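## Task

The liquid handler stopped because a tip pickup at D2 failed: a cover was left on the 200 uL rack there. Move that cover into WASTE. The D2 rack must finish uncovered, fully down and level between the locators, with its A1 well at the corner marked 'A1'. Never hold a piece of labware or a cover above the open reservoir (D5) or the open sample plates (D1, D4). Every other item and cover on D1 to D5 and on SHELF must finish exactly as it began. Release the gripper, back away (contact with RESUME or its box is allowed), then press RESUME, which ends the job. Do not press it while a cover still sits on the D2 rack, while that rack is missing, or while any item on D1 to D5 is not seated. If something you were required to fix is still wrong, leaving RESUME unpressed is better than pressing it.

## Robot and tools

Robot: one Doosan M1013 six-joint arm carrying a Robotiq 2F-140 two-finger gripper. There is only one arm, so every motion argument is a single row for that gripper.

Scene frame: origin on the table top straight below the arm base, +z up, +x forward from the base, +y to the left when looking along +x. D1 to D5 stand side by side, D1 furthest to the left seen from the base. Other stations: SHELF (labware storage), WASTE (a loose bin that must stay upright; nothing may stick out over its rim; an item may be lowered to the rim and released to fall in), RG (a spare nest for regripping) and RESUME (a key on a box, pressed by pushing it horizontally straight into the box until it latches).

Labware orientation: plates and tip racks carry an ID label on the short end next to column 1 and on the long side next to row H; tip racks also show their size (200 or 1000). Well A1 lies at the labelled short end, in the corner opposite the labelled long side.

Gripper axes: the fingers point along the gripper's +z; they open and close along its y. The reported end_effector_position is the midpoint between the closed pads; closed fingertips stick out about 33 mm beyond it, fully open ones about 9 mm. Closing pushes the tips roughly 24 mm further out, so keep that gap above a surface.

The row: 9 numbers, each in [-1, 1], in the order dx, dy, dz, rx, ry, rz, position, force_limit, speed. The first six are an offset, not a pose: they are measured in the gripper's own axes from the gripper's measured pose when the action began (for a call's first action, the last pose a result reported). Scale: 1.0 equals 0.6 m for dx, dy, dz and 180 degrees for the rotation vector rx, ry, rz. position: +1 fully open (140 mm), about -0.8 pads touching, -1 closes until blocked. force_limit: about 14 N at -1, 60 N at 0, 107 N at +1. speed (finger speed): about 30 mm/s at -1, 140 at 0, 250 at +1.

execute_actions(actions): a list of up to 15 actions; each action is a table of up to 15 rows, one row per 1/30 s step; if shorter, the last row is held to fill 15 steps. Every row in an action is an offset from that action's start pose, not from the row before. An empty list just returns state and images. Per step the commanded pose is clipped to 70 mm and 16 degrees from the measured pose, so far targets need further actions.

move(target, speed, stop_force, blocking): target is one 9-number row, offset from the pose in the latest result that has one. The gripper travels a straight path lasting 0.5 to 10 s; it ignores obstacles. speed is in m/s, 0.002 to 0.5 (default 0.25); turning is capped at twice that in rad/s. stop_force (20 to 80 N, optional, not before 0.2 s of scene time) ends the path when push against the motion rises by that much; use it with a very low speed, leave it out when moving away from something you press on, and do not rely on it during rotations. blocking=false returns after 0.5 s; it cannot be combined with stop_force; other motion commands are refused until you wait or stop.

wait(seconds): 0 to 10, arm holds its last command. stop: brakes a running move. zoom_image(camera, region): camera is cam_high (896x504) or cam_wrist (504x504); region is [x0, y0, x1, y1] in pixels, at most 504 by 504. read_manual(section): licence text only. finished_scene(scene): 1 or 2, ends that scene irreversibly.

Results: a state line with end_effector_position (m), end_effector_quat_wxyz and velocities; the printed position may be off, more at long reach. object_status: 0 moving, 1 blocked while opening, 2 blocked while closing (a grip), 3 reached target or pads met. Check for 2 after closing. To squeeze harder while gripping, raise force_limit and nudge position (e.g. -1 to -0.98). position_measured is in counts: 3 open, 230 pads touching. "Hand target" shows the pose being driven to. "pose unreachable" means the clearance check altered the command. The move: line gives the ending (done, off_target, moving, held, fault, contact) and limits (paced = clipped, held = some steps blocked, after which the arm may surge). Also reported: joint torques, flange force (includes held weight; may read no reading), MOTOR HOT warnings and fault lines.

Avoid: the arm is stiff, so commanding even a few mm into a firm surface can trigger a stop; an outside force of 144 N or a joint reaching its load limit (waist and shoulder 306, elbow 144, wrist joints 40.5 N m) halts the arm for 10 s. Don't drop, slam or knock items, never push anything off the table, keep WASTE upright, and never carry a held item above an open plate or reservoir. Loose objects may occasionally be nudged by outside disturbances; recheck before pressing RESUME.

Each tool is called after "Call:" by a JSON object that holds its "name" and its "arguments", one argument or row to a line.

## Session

Call:
{"name": "execute_actions", "arguments": {
  "actions": []
}}

Scene clock: 0.00 s.
end_effector_position=(+1.1705, -0.0460, +0.3165) position_measured=3 object_status=3 end_effector_quat_wxyz=(+0.140, +0.392, +0.902, +0.110) end_effector_velocity=(-0.000, +0.000, -0.000) end_effector_angular_velocity=(+0.001, +0.001, -0.001)
Joint positions: [-0.079  0.963  0.524  0.133  1.331 -0.866]
Joint velocities: [0.    0.    0.    0.    0.001 0.001]
Joint torques (N m, as the joint torque sensors report them, + toward a larger angle): no reading
Flange force (N, the push that the arm receives, along the gripper's own x y z axes): no reading
Hand target: +1.171, -0.046, +0.316; +0.140, +0.392, +0.902, +0.110
camera_calibration (this result's frames):
cam_wrist: T_world_to_cam=[[0.624162, 0.726615, 0.287147, -0.781242], [0.466236, -0.641313, 0.609378, -0.770404], [0.626934, -0.246472, -0.739057, -0.326714], [0, 0, 0, 1]] pos_world=[1.05164, -0.00693417, 0.452339]

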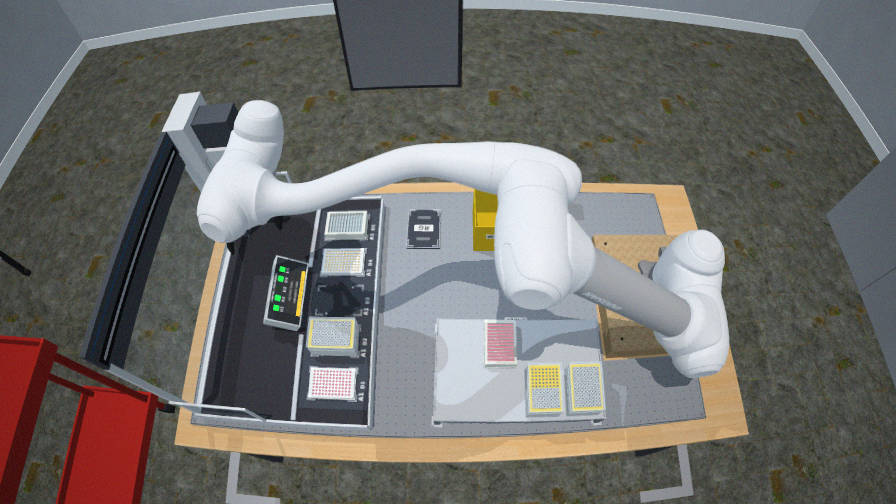

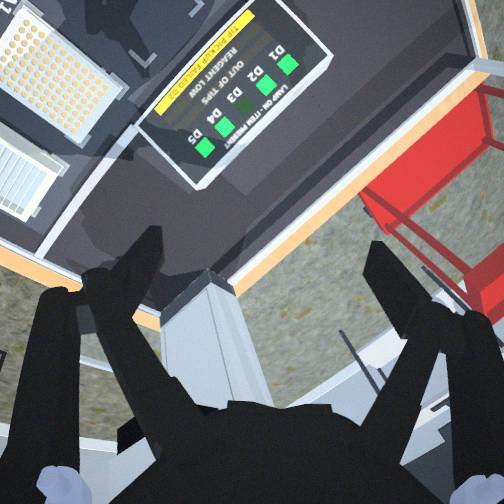

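Call:
{"name": "move", "arguments": {
  "target": [0.456,-0.011,-0.032,0.1159,0.0139,0.2364,1,0,0],
  "speed": 0.4
}}

Call:
{"name": "zoom_image", "arguments": {
  "camera": "cam_wrist",
  "region": [130, 60, 390, 290]
}}

Scene clock: 1.60 s.
end_effector_position=(+0.9807, +0.1501, +0.2867) position_measured=3 object_status=3 end_effector_quat_wxyz=(+0.000, +0.707, +0.707, -0.000) end_effector_velocity=(-0.000, +0.001, -0.001) end_effector_angular_velocity=(+0.000, +0.002, +0.000)
Joint positions: [0.14  0.788 0.86  0.007 1.504 0.113]
Joint velocities: [ 0.001  0.001 -0.     0.001  0.001  0.   ]
Joint torques (N m, as the joint torque sensors report them, + toward a larger angle): [  -3.61 -108.89  -41.37    3.93    0.01   -1.03]
Flange force (N, the push that the arm receives, along the gripper's own x y z axes): [3.0 -10.8 -0.6]
Hand target: +0.981, +0.150, +0.287; -0.000, +0.707, +0.707, -0.000
Off the commanded pose: 0.000 m, 0 deg.
move: done
camera_calibration (this result's frames):
cam_wrist: T_world_to_cam=[[0.99668, 0.0810897, -0.00728266, -0.980737], [0.0749909, -0.879515, 0.469924, -0.0785883], [0.0317008, -0.468911, -0.882677, 0.476894], [0, 0, 0, 1]] pos_world=[0.968257, 0.234029, 0.450732]

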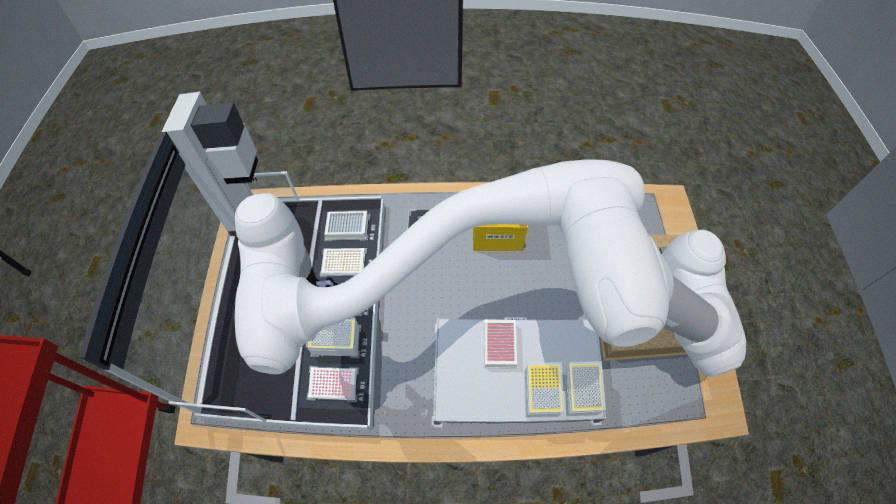

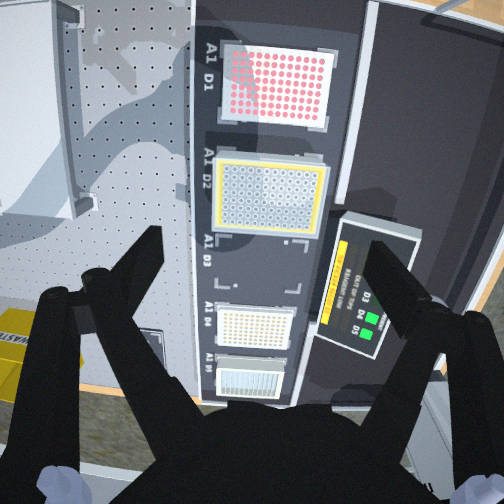

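Region (130, 60, 390, 290) of cam_wrist's 504x504 image, scaled by 1.938, with more detail than that image has; it fills the top 446 rows of this view, and the rest is white.

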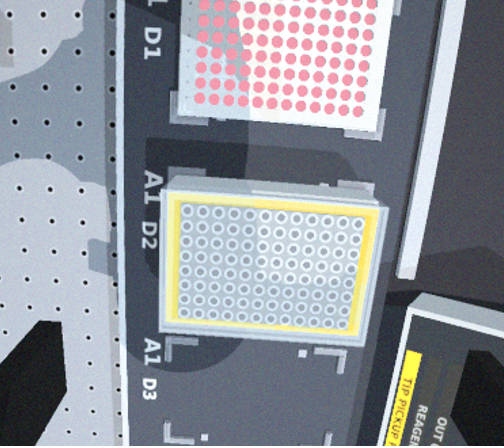

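Call:
{"name": "move", "arguments": {
  "target": [-0.022,0.0205,0.19,0,0,-0.003,1,0,0]
}}

Call:
{"name": "zoom_image", "arguments": {
  "camera": "cam_high",
  "region": [230, 240, 430, 420]
}}

Scene clock: 2.53 s.
end_effector_position=(+0.9926, +0.1365, +0.1723) position_measured=3 object_status=3 end_effector_quat_wxyz=(-0.000, +0.704, +0.710, -0.001) end_effector_velocity=(+0.000, -0.001, +0.002) end_effector_angular_velocity=(-0.000, -0.002, -0.000)
Joint positions: [0.126 0.843 0.968 0.007 1.342 0.089]
Joint velocities: [-0.001 -0.001 -0.001 -0.     0.    -0.001]
Joint torques (N m, as the joint torque sensors report them, + toward a larger angle): [  -2.54 -111.57  -42.01    4.04   -0.2    -0.86]
Flange force (N, the push that the arm receives, along the gripper's own x y z axes): [0.0 -16.2 -2.4]
Hand target: +0.993, +0.137, +0.173; +0.000, +0.704, +0.710, -0.000
Off the commanded pose: 0.000 m, 0 deg.
move: done
camera_calibration (this result's frames):
cam_wrist: T_world_to_cam=[[0.995892, 0.0902196, -0.00767323, -0.992776], [0.0832273, -0.878733, 0.470002, -0.0459645], [0.0356607, -0.46871, -0.882632, 0.365299], [0, 0, 0, 1]] pos_world=[0.979496, 0.220396, 0.33641]

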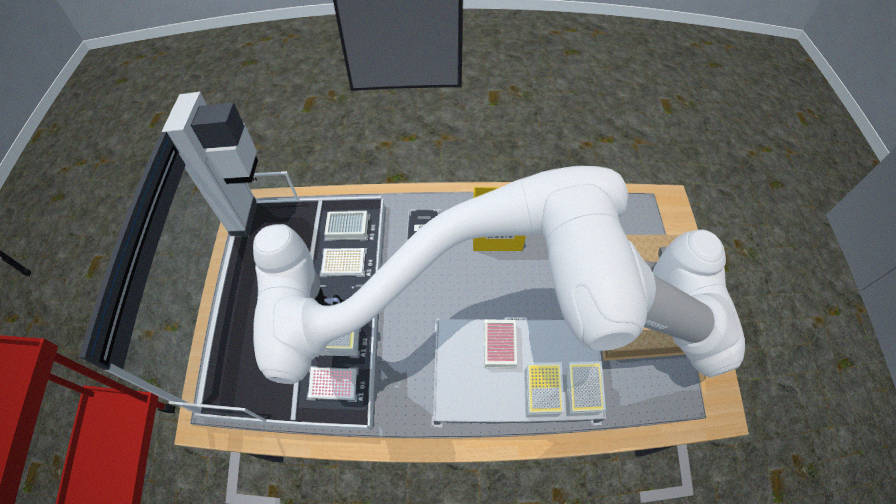

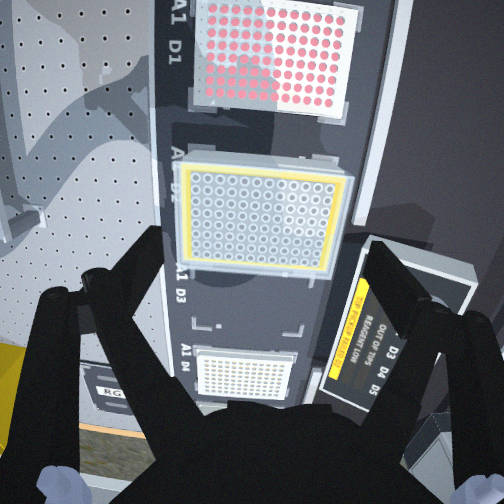

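Region (230, 240, 430, 420) of cam_high's 896x504 image, scaled by 2.520, with more detail than that image has; it fills the top 454 rows of this view, and the rest is white.

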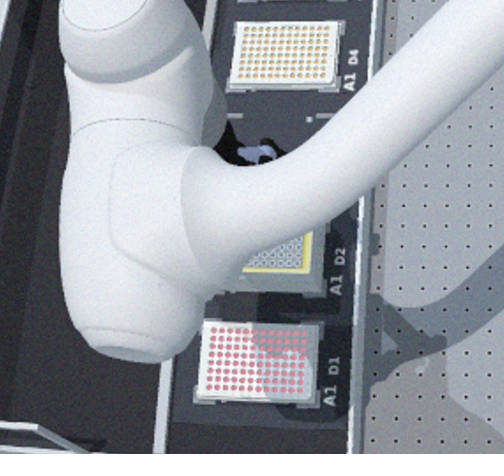

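Call:
{"name": "move", "arguments": {
  "target": [0,0,0.056,0,0,0,1,0,0],
  "speed": 0.06
}}

Call:
{"name": "move", "arguments": {
  "target": [0,0,0,0,0,0,-1,-0.4,-0.6]
}}

Call:
{"name": "move", "arguments": {
  "target": [0,0,-0.1,0,0,0,-1,-0.4,-0.6],
  "speed": 0.08
}}

Scene clock: 3.43 s.
end_effector_position=(+0.9925, +0.1364, +0.1386) position_measured=3 object_status=3 end_effector_quat_wxyz=(-0.000, +0.704, +0.710, -0.001) end_effector_velocity=(-0.000, -0.000, +0.000) end_effector_angular_velocity=(+0.000, -0.000, -0.001)
Joint positions: [0.126 0.859 1.    0.007 1.294 0.089]
Joint velocities: [-0.    -0.001  0.001  0.    -0.     0.001]
Joint torques (N m, as the joint torque sensors report them, + toward a larger angle): [  -2.86 -115.27  -41.73    3.93   -0.16   -0.97]
Flange force (N, the push that the arm receives, along the gripper's own x y z axes): [1.4 -11.9 -2.4]
Hand target: +0.993, +0.136, +0.139; -0.000, +0.704, +0.710, -0.001
Off the commanded pose: 0.000 m, 0 deg.
move: done
camera_calibration (this result's frames):
cam_wrist: T_world_to_cam=[[0.995895, 0.0901663, -0.00789745, -0.992849], [0.0832823, -0.878688, 0.470076, -0.0302431], [0.0354456, -0.468804, -0.882591, 0.335646], [0, 0, 0, 1]] pos_world=[0.979395, 0.2203, 0.302614]

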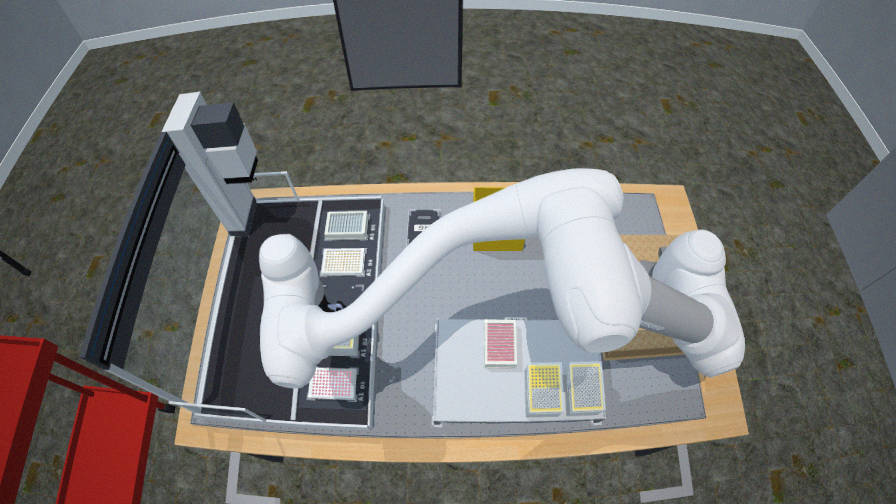

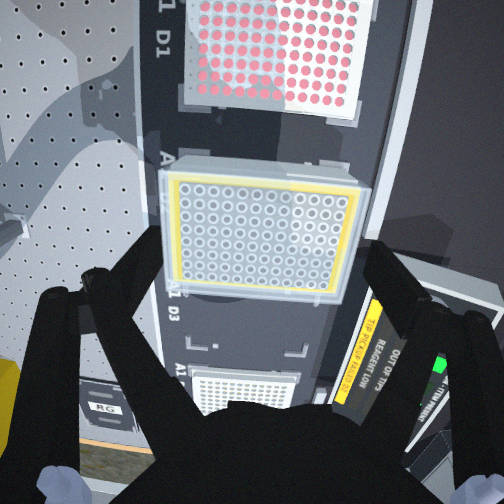

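Scene clock: 3.93 s.
end_effector_position=(+0.9921, +0.1365, +0.1385) position_measured=28 object_status=2 end_effector_quat_wxyz=(-0.000, +0.704, +0.710, -0.001) end_effector_velocity=(+0.001, +0.001, -0.001) end_effector_angular_velocity=(+0.000, -0.003, +0.001)
Joint positions: [0.127 0.859 1.    0.007 1.294 0.089]
Joint velocities: [ 0.001  0.001  0.    -0.    -0.004 -0.001]
Joint torques (N m, as the joint torque sensors report them, + toward a larger angle): [-12.47 -72.91 -65.82   1.96 -37.87  -0.78]
Flange force (N, the push that the arm receives, along the gripper's own x y z axes): [-1.7 -111.1 -54.0]
Hand target: +0.993, +0.136, +0.139; -0.000, +0.704, +0.710, -0.001
Off the commanded pose: 0.000 m, 0 deg.
move: done
camera_calibration (this result's frames):
cam_wrist: T_world_to_cam=[[0.995881, 0.0902537, -0.00862279, -0.992383], [0.0836992, -0.878647, 0.470079, -0.0305788], [0.03485, -0.468865, -0.882582, 0.336266], [0, 0, 0, 1]] pos_world=[0.979137, 0.220362, 0.3026]

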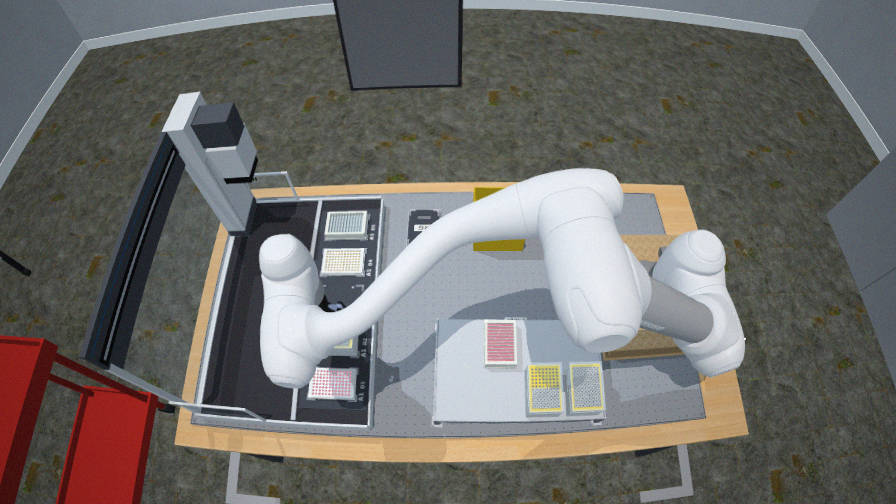

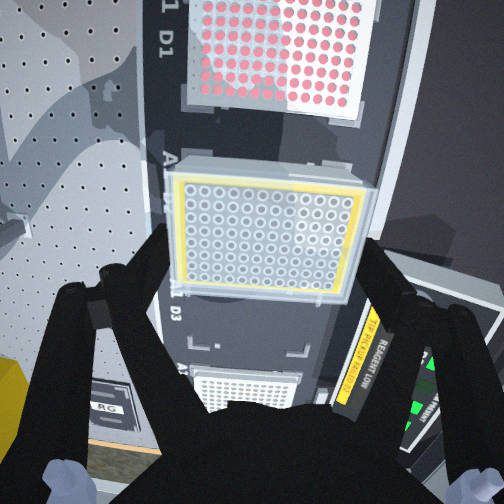

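Scene clock: 4.97 s.
end_effector_position=(+0.9924, +0.1366, +0.1988) position_measured=29 object_status=2 end_effector_quat_wxyz=(-0.000, +0.704, +0.710, -0.001) end_effector_velocity=(-0.000, -0.000, +0.000) end_effector_angular_velocity=(-0.000, +0.001, +0.000)
Joint positions: [0.126 0.832 0.939 0.007 1.382 0.089]
Joint velocities: [-0.    -0.     0.    -0.     0.001 -0.   ]
Joint torques (N m, as the joint torque sensors report them, + toward a larger angle): [  -3.76 -107.83  -39.8     4.22   -0.2    -1.05]
Flange force (N, the push that the arm receives, along the gripper's own x y z axes): [1.5 -12.0 -2.8]
Hand target: +0.992, +0.137, +0.199; -0.000, +0.704, +0.710, -0.001
Off the commanded pose: 0.000 m, 0 deg.
move: done
camera_calibration (this result's frames):
cam_wrist: T_world_to_cam=[[0.995874, 0.0903627, -0.00835744, -0.992187], [0.0836742, -0.878691, 0.47, -0.0587178], [0.0351269, -0.46876, -0.882627, 0.389234], [0, 0, 0, 1]] pos_world=[0.979334, 0.220519, 0.362854]

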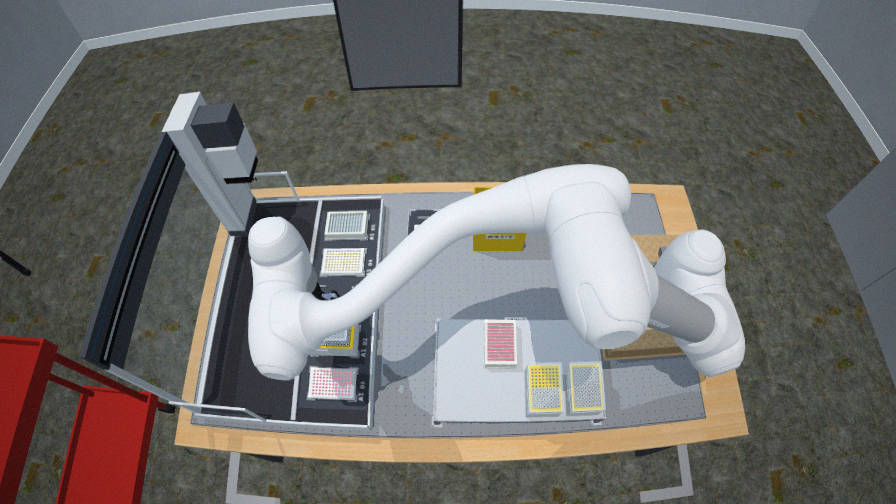

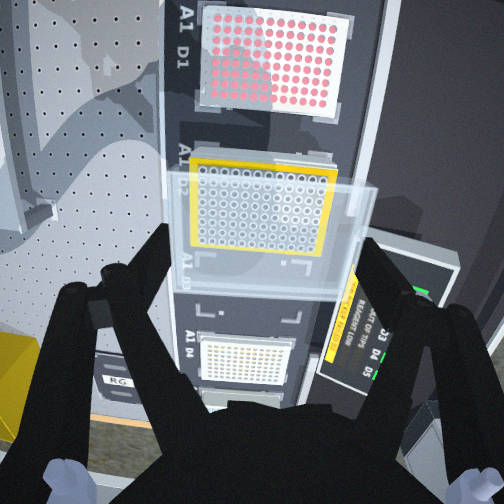

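Call:
{"name": "move", "arguments": {
  "target": [-0.16,-0.355,-0.13,0,0,0,-1,-0.4,-0.6],
  "speed": 0.4
}}

Call:
{"name": "move", "arguments": {
  "target": [-0.36,-0.37,-0.04,0,0,0,-1,-0.4,-0.6],
  "speed": 0.4
}}

Call:
{"name": "zoom_image", "arguments": {
  "camera": "cam_high",
  "region": [280, 190, 440, 420]
}}

Scene clock: 6.17 s.
end_effector_position=(+0.7809, +0.0385, +0.2780) position_measured=29 object_status=2 end_effector_quat_wxyz=(-0.000, +0.704, +0.710, -0.001) end_effector_velocity=(+0.001, +0.000, -0.000) end_effector_angular_velocity=(+0.002, -0.002, -0.002)
Joint positions: [ 0.028  0.427  1.466  0.005  1.26  -0.009]
Joint velocities: [-0.001 -0.     0.001  0.002 -0.003  0.   ]
Joint torques (N m, as the joint torque sensors report them, + toward a larger angle): [ -3.23 -78.02 -41.16   4.01  -0.13  -1.07]
Flange force (N, the push that the arm receives, along the gripper's own x y z axes): [4.2 -9.5 -1.3]
Hand target: +0.781, +0.039, +0.278; -0.000, +0.704, +0.710, -0.001
Off the commanded pose: 0.001 m, 0 deg.
move: done
camera_calibration (this result's frames):
cam_wrist: T_world_to_cam=[[0.995883, 0.090283, -0.00818568, -0.772086], [0.0835099, -0.878527, 0.470337, -0.164479], [0.0352721, -0.469084, -0.882449, 0.420412], [0, 0, 0, 1]] pos_world=[0.767814, 0.122415, 0.442033]

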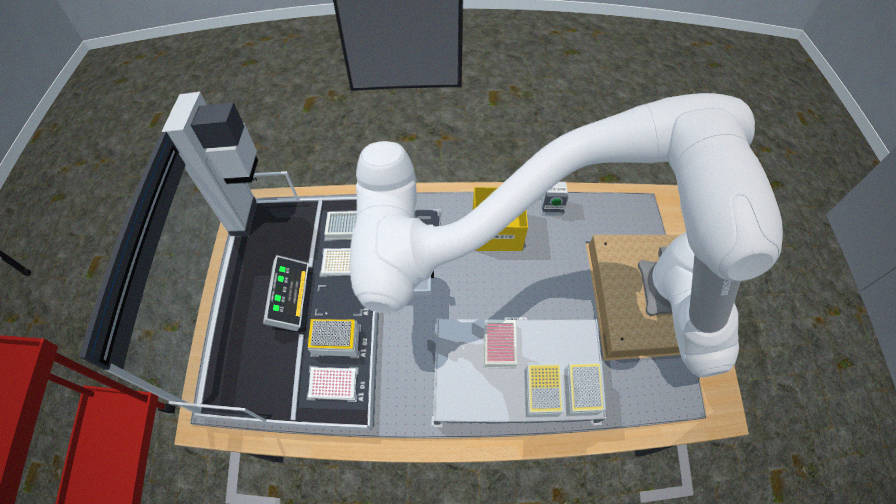

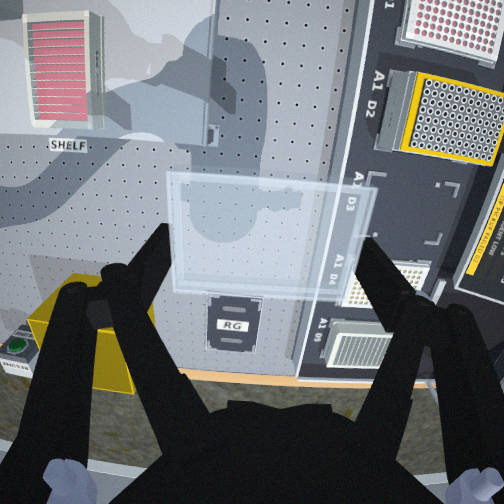

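Scene clock: 7.40 s.
end_effector_position=(+0.5614, -0.1803, +0.3035) position_measured=29 object_status=2 end_effector_quat_wxyz=(+0.000, +0.704, +0.710, -0.001) end_effector_velocity=(-0.000, -0.000, -0.000) end_effector_angular_velocity=(+0.001, +0.001, +0.000)
Joint positions: [-0.343  0.12   1.821  0.     1.213 -0.379]
Joint velocities: [-0.001  0.    -0.     0.001  0.001 -0.001]
Joint torques (N m, as the joint torque sensors report them, + toward a larger angle): [ -2.93 -46.84 -40.02   3.86  -0.42  -0.85]
Flange force (N, the push that the arm receives, along the gripper's own x y z axes): [7.4 -4.4 -1.4]
Hand target: +0.561, -0.180, +0.303; +0.000, +0.704, +0.710, -0.001
Off the commanded pose: 0.001 m, 0 deg.
move: done
camera_calibration (this result's frames):
cam_wrist: T_world_to_cam=[[0.99588, 0.0903428, -0.0078225, -0.533636], [0.0833659, -0.87819, 0.470992, -0.350405], [0.035681, -0.469703, -0.882103, 0.347568], [0, 0, 0, 1]] pos_world=[0.548248, -0.0962582, 0.467454]

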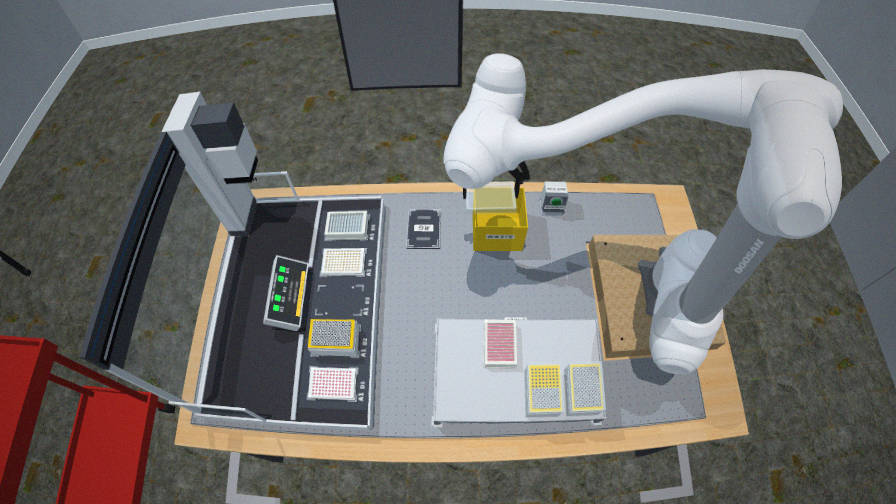

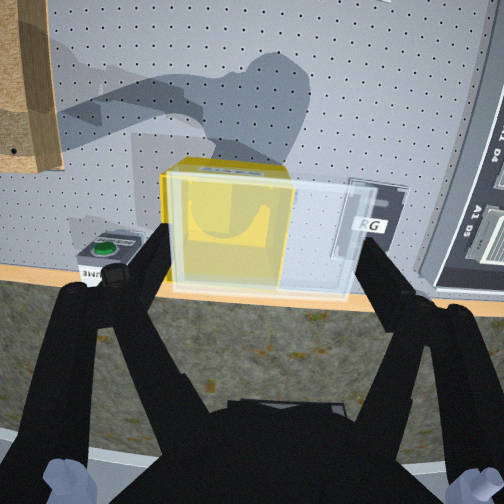

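Region (280, 190, 440, 420) of cam_high's 896x504 image, scaled by 2.191, with more detail than that image has; it fills the left 351 columns of this view, and the rest is white.

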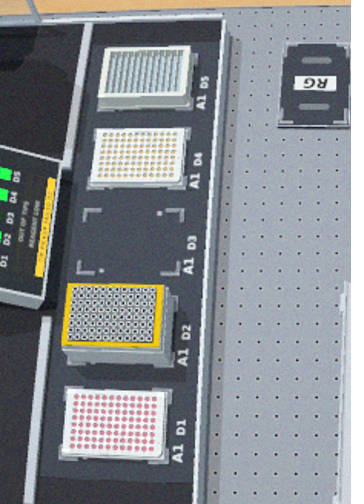

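Call:
{"name": "move", "arguments": {
  "target": [-0.122,-0.065,0.2,0,0,0.011,-1,-0.4,-0.6]
}}

Scene clock: 8.47 s.
end_effector_position=(+0.5227, -0.2545, +0.1836) position_measured=29 object_status=2 end_effector_quat_wxyz=(+0.000, +0.716, +0.698, -0.001) end_effector_velocity=(-0.000, -0.000, +0.000) end_effector_angular_velocity=(+0.000, +0.000, +0.000)
Joint positions: [-0.484  0.2    1.967 -0.003  0.986 -0.484]
Joint velocities: [-0.001 -0.    -0.     0.     0.    -0.001]
Joint torques (N m, as the joint torque sensors report them, + toward a larger angle): [ -2.11 -50.38 -35.39   3.46  -0.11  -0.92]
Flange force (N, the push that the arm receives, along the gripper's own x y z axes): [6.9 -4.2 -3.9]
Hand target: +0.523, -0.254, +0.184; +0.000, +0.716, +0.698, -0.001
Off the commanded pose: 0.000 m, 0 deg.
move: done
camera_calibration (this result's frames):
cam_wrist: T_world_to_cam=[[0.99841, 0.05579, -0.00802579, -0.499399], [0.0529799, -0.8803, 0.47145, -0.340608], [0.0192371, -0.471126, -0.881856, 0.21658], [0, 0, 0, 1]] pos_world=[0.512484, -0.16994, 0.347564]

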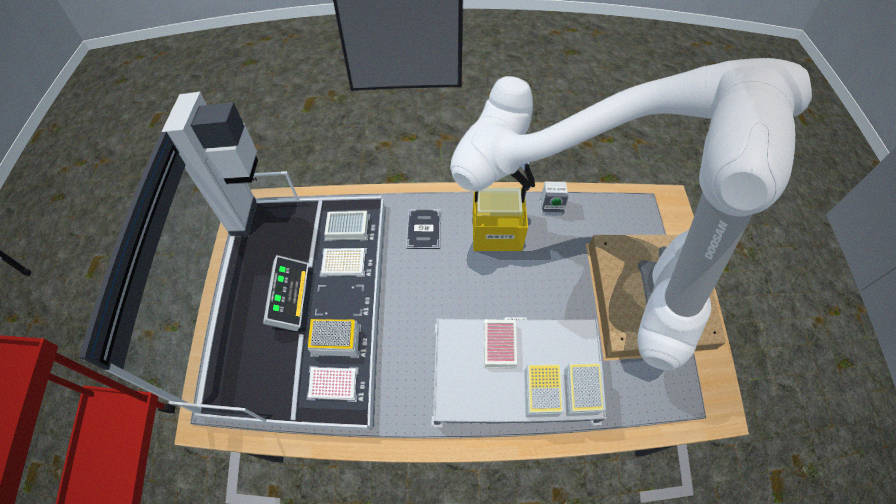

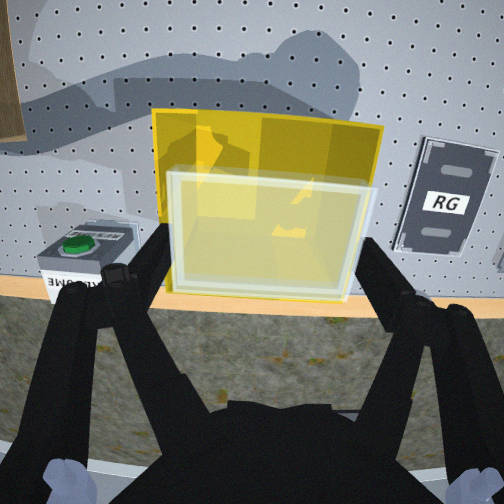

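Call:
{"name": "move", "arguments": {
  "target": [0,-0.003,0.033,0,0,0,-1,-0.4,-0.6],
  "speed": 0.1
}}

Call:
{"name": "move", "arguments": {
  "target": [0,0,0,0,0,0,1,0,0]
}}

Call:
{"name": "move", "arguments": {
  "target": [0.6,0.5,-0.1,0,0,0,1,0,0],
  "speed": 0.5
}}

Call:
{"name": "zoom_image", "arguments": {
  "camera": "cam_wrist",
  "region": [304, 40, 504, 300]
}}

Scene clock: 9.27 s.
end_effector_position=(+0.5208, -0.2545, +0.1638) position_measured=29 object_status=2 end_effector_quat_wxyz=(+0.000, +0.716, +0.698, -0.001) end_effector_velocity=(-0.000, -0.000, +0.000) end_effector_angular_velocity=(-0.001, -0.001, -0.000)
Joint positions: [-0.486  0.217  1.988 -0.003  0.948 -0.486]
Joint velocities: [-0.001 -0.001  0.    -0.001 -0.     0.   ]
Joint torques (N m, as the joint torque sensors report them, + toward a larger angle): [ -3.35 -50.69 -34.84   3.32  -0.11  -1.04]
Flange force (N, the push that the arm receives, along the gripper's own x y z axes): [9.3 -4.1 -3.8]
Hand target: +0.521, -0.255, +0.164; +0.000, +0.716, +0.698, -0.001
Off the commanded pose: 0.000 m, 0 deg.
move: done
camera_calibration (this result's frames):
cam_wrist: T_world_to_cam=[[0.998415, 0.0556995, -0.00801621, -0.497728], [0.0528962, -0.880317, 0.471427, -0.33113], [0.0192014, -0.471104, -0.881869, 0.199168], [0, 0, 0, 1]] pos_world=[0.51063, -0.169948, 0.327754]

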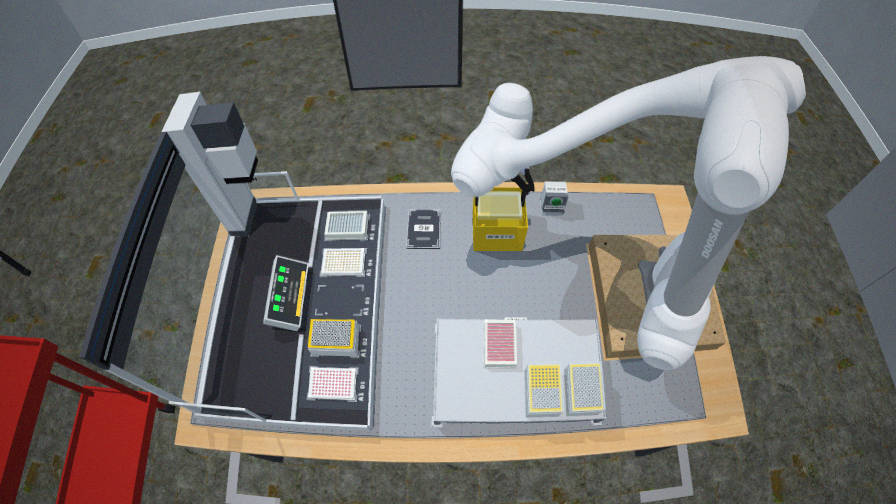

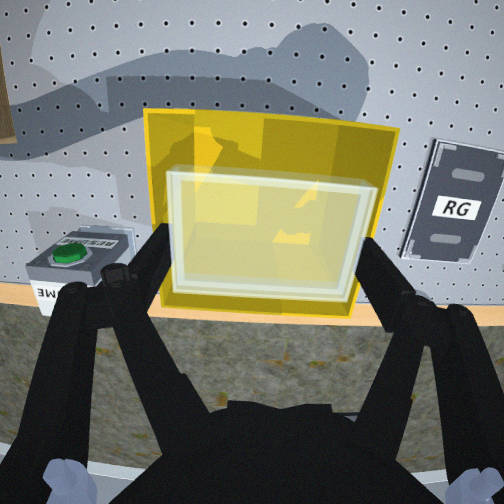

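Scene clock: 9.77 s.
end_effector_position=(+0.5208, -0.2545, +0.1638) position_measured=3 object_status=3 end_effector_quat_wxyz=(+0.000, +0.716, +0.698, -0.001) end_effector_velocity=(+0.000, +0.000, +0.001) end_effector_angular_velocity=(-0.001, -0.001, +0.002)
Joint positions: [-0.486  0.217  1.988 -0.003  0.948 -0.486]
Joint velocities: [ 0.    -0.001 -0.     0.    -0.    -0.002]
Joint torques (N m, as the joint torque sensors report them, + toward a larger angle): [ -3.08 -50.16 -33.81   3.31  -0.3   -1.04]
Flange force (N, the push that the arm receives, along the gripper's own x y z axes): [8.5 -3.3 -5.8]
Hand target: +0.521, -0.254, +0.164; +0.000, +0.716, +0.698, -0.001
Off the commanded pose: 0.000 m, 0 deg.
move: done
camera_calibration (this result's frames):
cam_wrist: T_world_to_cam=[[0.998415, 0.0557083, -0.00801886, -0.497724], [0.0529049, -0.880312, 0.471437, -0.331138], [0.0192039, -0.471114, -0.881863, 0.199162], [0, 0, 0, 1]] pos_world=[0.510629, -0.16995, 0.327753]

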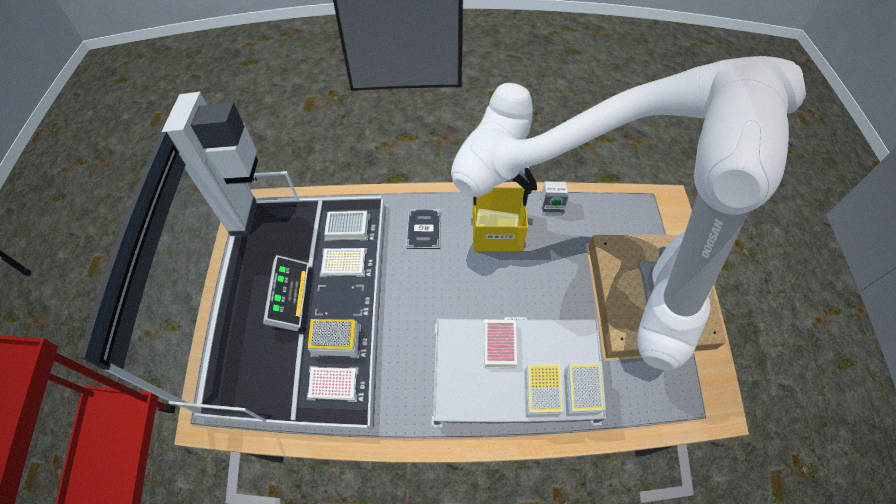

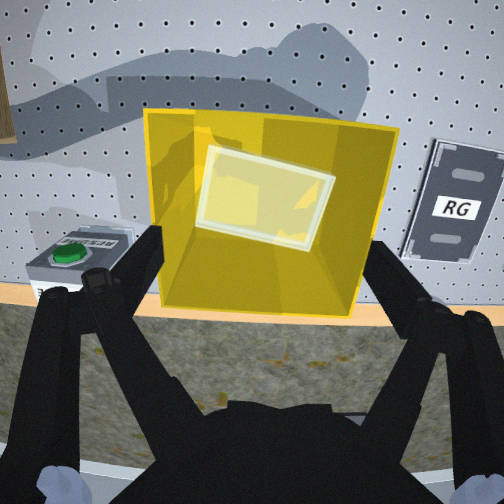

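Scene clock: 11.20 s.
end_effector_position=(+0.8293, +0.0992, +0.2216) position_measured=3 object_status=3 end_effector_quat_wxyz=(-0.000, +0.716, +0.698, -0.001) end_effector_velocity=(-0.000, +0.000, +0.001) end_effector_angular_velocity=(-0.001, -0.000, +0.001)
Joint positions: [0.101 0.539 1.4   0.006 1.214 0.097]
Joint velocities: [ 0.    -0.001 -0.    -0.001  0.001 -0.   ]
Joint torques (N m, as the joint torque sensors report them, + toward a larger angle): [ -4.12 -85.04 -38.97   3.76  -0.07  -0.95]
Flange force (N, the push that the arm receives, along the gripper's own x y z axes): [3.5 -9.8 -3.8]
Hand target: +0.829, +0.099, +0.222; -0.000, +0.716, +0.698, -0.001
Off the commanded pose: 0.002 m, 0 deg.
move: done
camera_calibration (this result's frames):
cam_wrist: T_world_to_cam=[[0.998399, 0.0559268, -0.00849791, -0.82489], [0.0533447, -0.880825, 0.470428, -0.0634001], [0.0188243, -0.470128, -0.882398, 0.411154], [0, 0, 0, 1]] pos_world=[0.819211, 0.183584, 0.385616]

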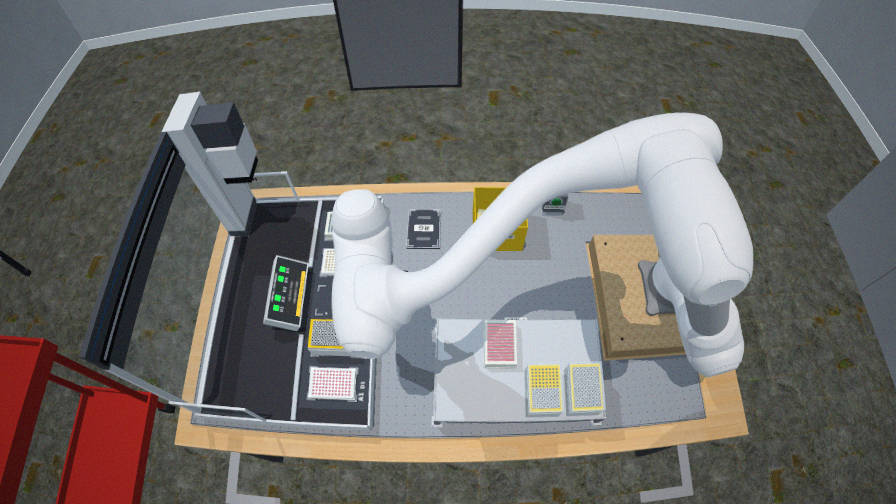

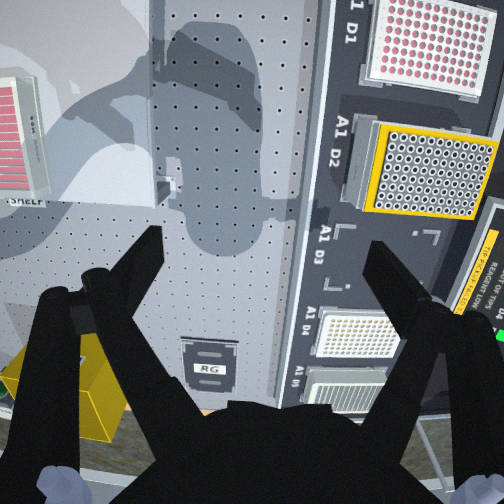

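Region (304, 40, 504, 300) of cam_wrist's 504x504 image, scaled by 1.938, with more detail than that image has; it fills the left 388 columns of this view, and the rest is white.

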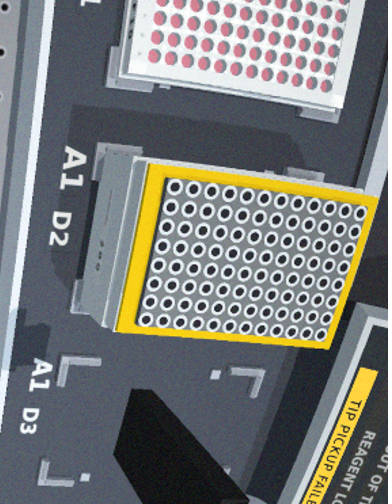

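Call:
{"name": "move", "arguments": {
  "target": [-0.553,-0.778,-0.03,0,0,0,-1,0,0],
  "speed": 0.5
}}

Call:
{"name": "move", "arguments": {
  "target": [-0.035,0,0.18,0,0,0,-1,0,0],
  "speed": 0.2
}}

Call:
{"name": "zoom_image", "arguments": {
  "camera": "cam_high",
  "region": [480, 130, 640, 250]
}}

Scene clock: 13.10 s.
end_effector_position=(+0.3548, -0.2222, +0.2424) position_measured=233 object_status=3 end_effector_quat_wxyz=(+0.000, +0.716, +0.698, -0.001) end_effector_velocity=(-0.001, +0.000, -0.000) end_effector_angular_velocity=(+0.001, +0.001, -0.002)
Joint positions: [-0.612 -0.114  2.172 -0.004  1.096 -0.611]
Joint velocities: [-0.001  0.001  0.     0.     0.001  0.001]
Joint torques (N m, as the joint torque sensors report them, + toward a larger angle): [ -2.5  -20.47 -37.87   3.66  -0.14  -1.08]
Flange force (N, the push that the arm receives, along the gripper's own x y z axes): [9.8 -2.0 -2.4]
Hand target: +0.355, -0.222, +0.243; +0.000, +0.716, +0.698, -0.001
Off the commanded pose: 0.002 m, 0 deg.
move: done
camera_calibration (this result's frames):
cam_wrist: T_world_to_cam=[[0.998402, 0.055911, -0.00817568, -0.333069], [0.0531581, -0.88031, 0.471411, -0.331065], [0.0191599, -0.471093, -0.881876, 0.286922], [0, 0, 0, 1]] pos_world=[0.344639, -0.137651, 0.406374]

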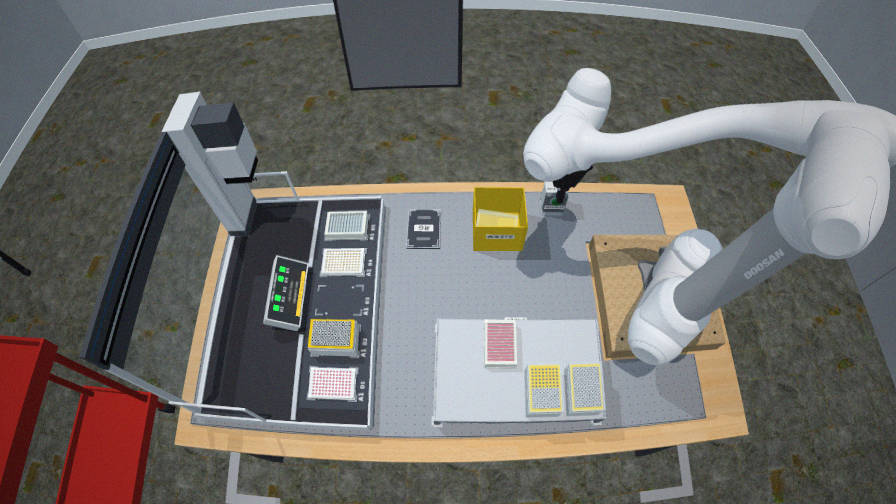

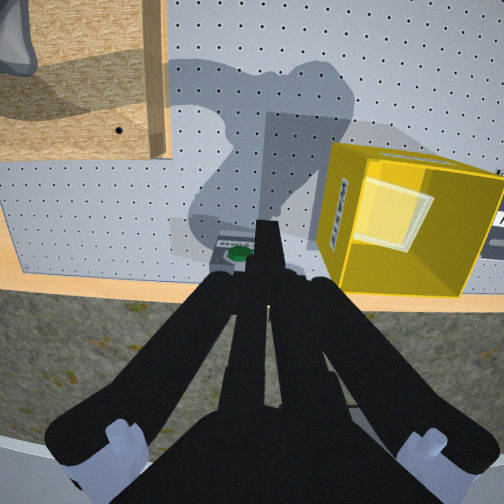

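Scene clock: 13.97 s.
end_effector_position=(+0.3538, -0.2435, +0.1343) position_measured=233 object_status=3 end_effector_quat_wxyz=(+0.000, +0.716, +0.698, -0.001) end_effector_velocity=(+0.000, +0.000, -0.000) end_effector_angular_velocity=(+0.000, +0.000, +0.001)
Joint positions: [-0.652  0.028  2.275 -0.006  0.85  -0.65 ]
Joint velocities: [ 0.  0.  0.  0.  0. -0.]
Joint torques (N m, as the joint torque sensors report them, + toward a larger angle): [ -3.14 -30.79 -32.04   3.24  -0.18  -0.91]
Flange force (N, the push that the arm receives, along the gripper's own x y z axes): [9.2 1.4 -2.5]
Hand target: +0.354, -0.244, +0.134; +0.000, +0.716, +0.698, -0.001
Off the commanded pose: 0.000 m, 0 deg.
move: done
camera_calibration (this result's frames):
cam_wrist: T_world_to_cam=[[0.998411, 0.0557061, -0.00845022, -0.331781], [0.0531027, -0.880211, 0.471602, -0.298825], [0.0188332, -0.471302, -0.881771, 0.181593], [0, 0, 0, 1]] pos_world=[0.343702, -0.158962, 0.298246]

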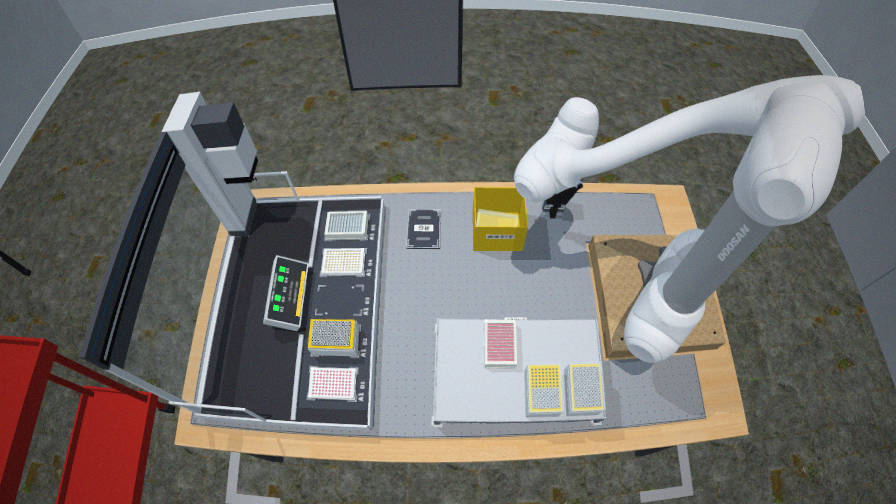

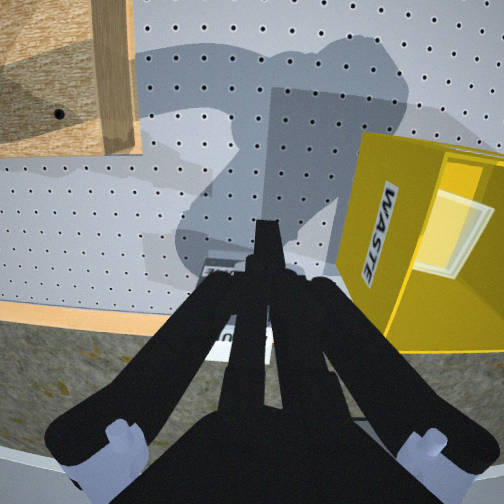

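Region (480, 130, 640, 250) of cam_high's 896x504 image, scaled by 3.150, with more detail than that image has; it fills the top 378 rows of this view, and the rest is white.

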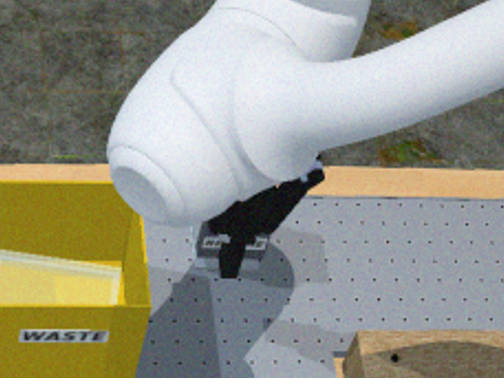

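Call:
{"name": "move", "arguments": {
  "target": [-0.031,-0.026,0.048,0,0,0,-1,0,0],
  "speed": 0.1
}}

Call:
{"name": "move", "arguments": {
  "target": [-0.09,0,0,0,0,0,-1,0,0],
  "speed": 0.015,
  "stop_force": 40
}}

Scene clock: 14.77 s.
end_effector_position=(+0.3376, -0.2619, +0.1056) position_measured=233 object_status=3 end_effector_quat_wxyz=(+0.000, +0.716, +0.698, -0.002) end_effector_velocity=(+0.001, +0.000, -0.000) end_effector_angular_velocity=(-0.000, -0.000, +0.001)
Joint positions: [-0.709  0.066  2.305 -0.008  0.782 -0.705]
Joint velocities: [ 0.001  0.001 -0.     0.    -0.001 -0.   ]
Joint torques (N m, as the joint torque sensors report them, + toward a larger angle): [ -3.95 -30.2  -29.93   2.84   0.02  -0.91]
Flange force (N, the push that the arm receives, along the gripper's own x y z axes): [13.0 0.2 -6.7]
Hand target: +0.338, -0.262, +0.106; +0.000, +0.716, +0.698, -0.002
Off the commanded pose: 0.000 m, 0 deg.
move: done
camera_calibration (this result's frames):
cam_wrist: T_world_to_cam=[[0.998407, 0.055758, -0.00861318, -0.314776], [0.053222, -0.880125, 0.47175, -0.300619], [0.0187232, -0.471457, -0.88169, 0.147868], [0, 0, 0, 1]] pos_world=[0.327505, -0.177317, 0.269479]

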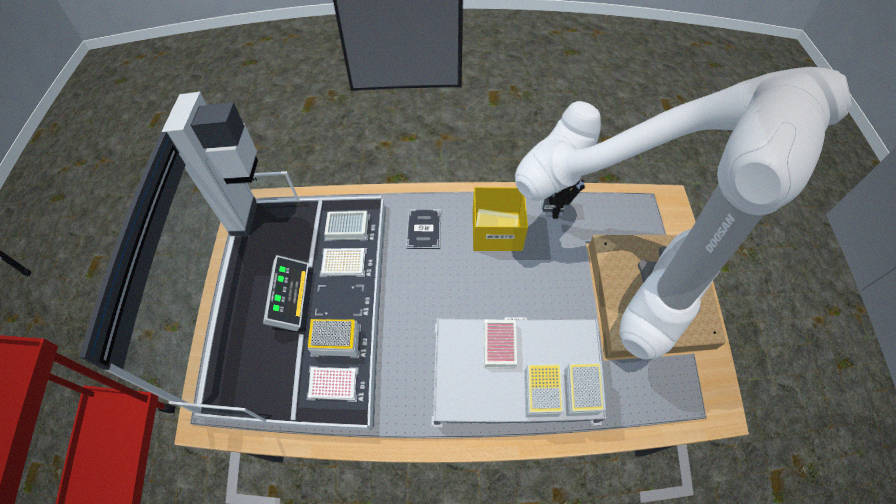

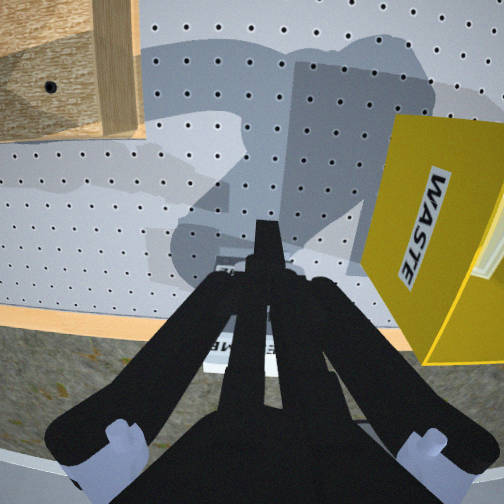

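Scene clock: 16.27 s.
end_effector_position=(+0.3371, -0.2843, +0.1056) position_measured=233 object_status=3 end_effector_quat_wxyz=(+0.000, +0.716, +0.698, -0.002) end_effector_velocity=(-0.000, -0.000, -0.000) end_effector_angular_velocity=(-0.001, -0.001, -0.002)
Joint positions: [-0.747  0.087  2.282 -0.008  0.784 -0.743]
Joint velocities: [-0.    -0.     0.001 -0.    -0.002  0.002]
Joint torques (N m, as the joint torque sensors report them, + toward a larger angle): [ -3.29 -34.01 -29.64   2.91  -0.07  -0.92]
Flange force (N, the push that the arm receives, along the gripper's own x y z axes): [9.7 1.9 -4.8]
move: unfinished (the scene ended)
camera_calibration (this result's frames):
cam_wrist: T_world_to_cam=[[0.998407, 0.0557641, -0.00863149, -0.312978], [0.0532341, -0.880076, 0.471839, -0.320281], [0.0187153, -0.471546, -0.881643, 0.137354], [0, 0, 0, 1]] pos_world=[0.326959, -0.19965, 0.269517]
The task's run has ended: the event that ends the task has happened.

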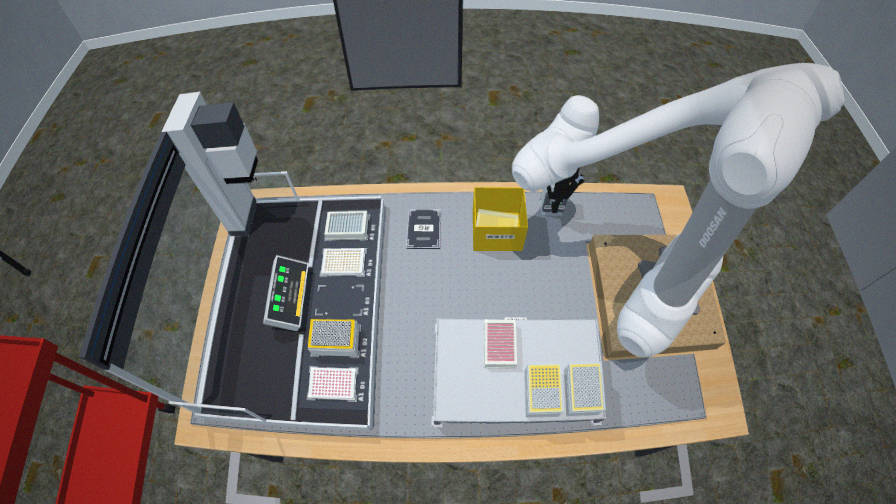

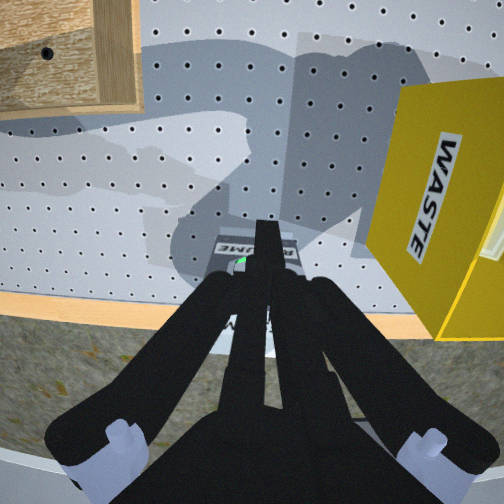

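Call:
{"name": "finished_scene", "arguments": {
  "scene": 2
}}

The scene is finished: the task was done.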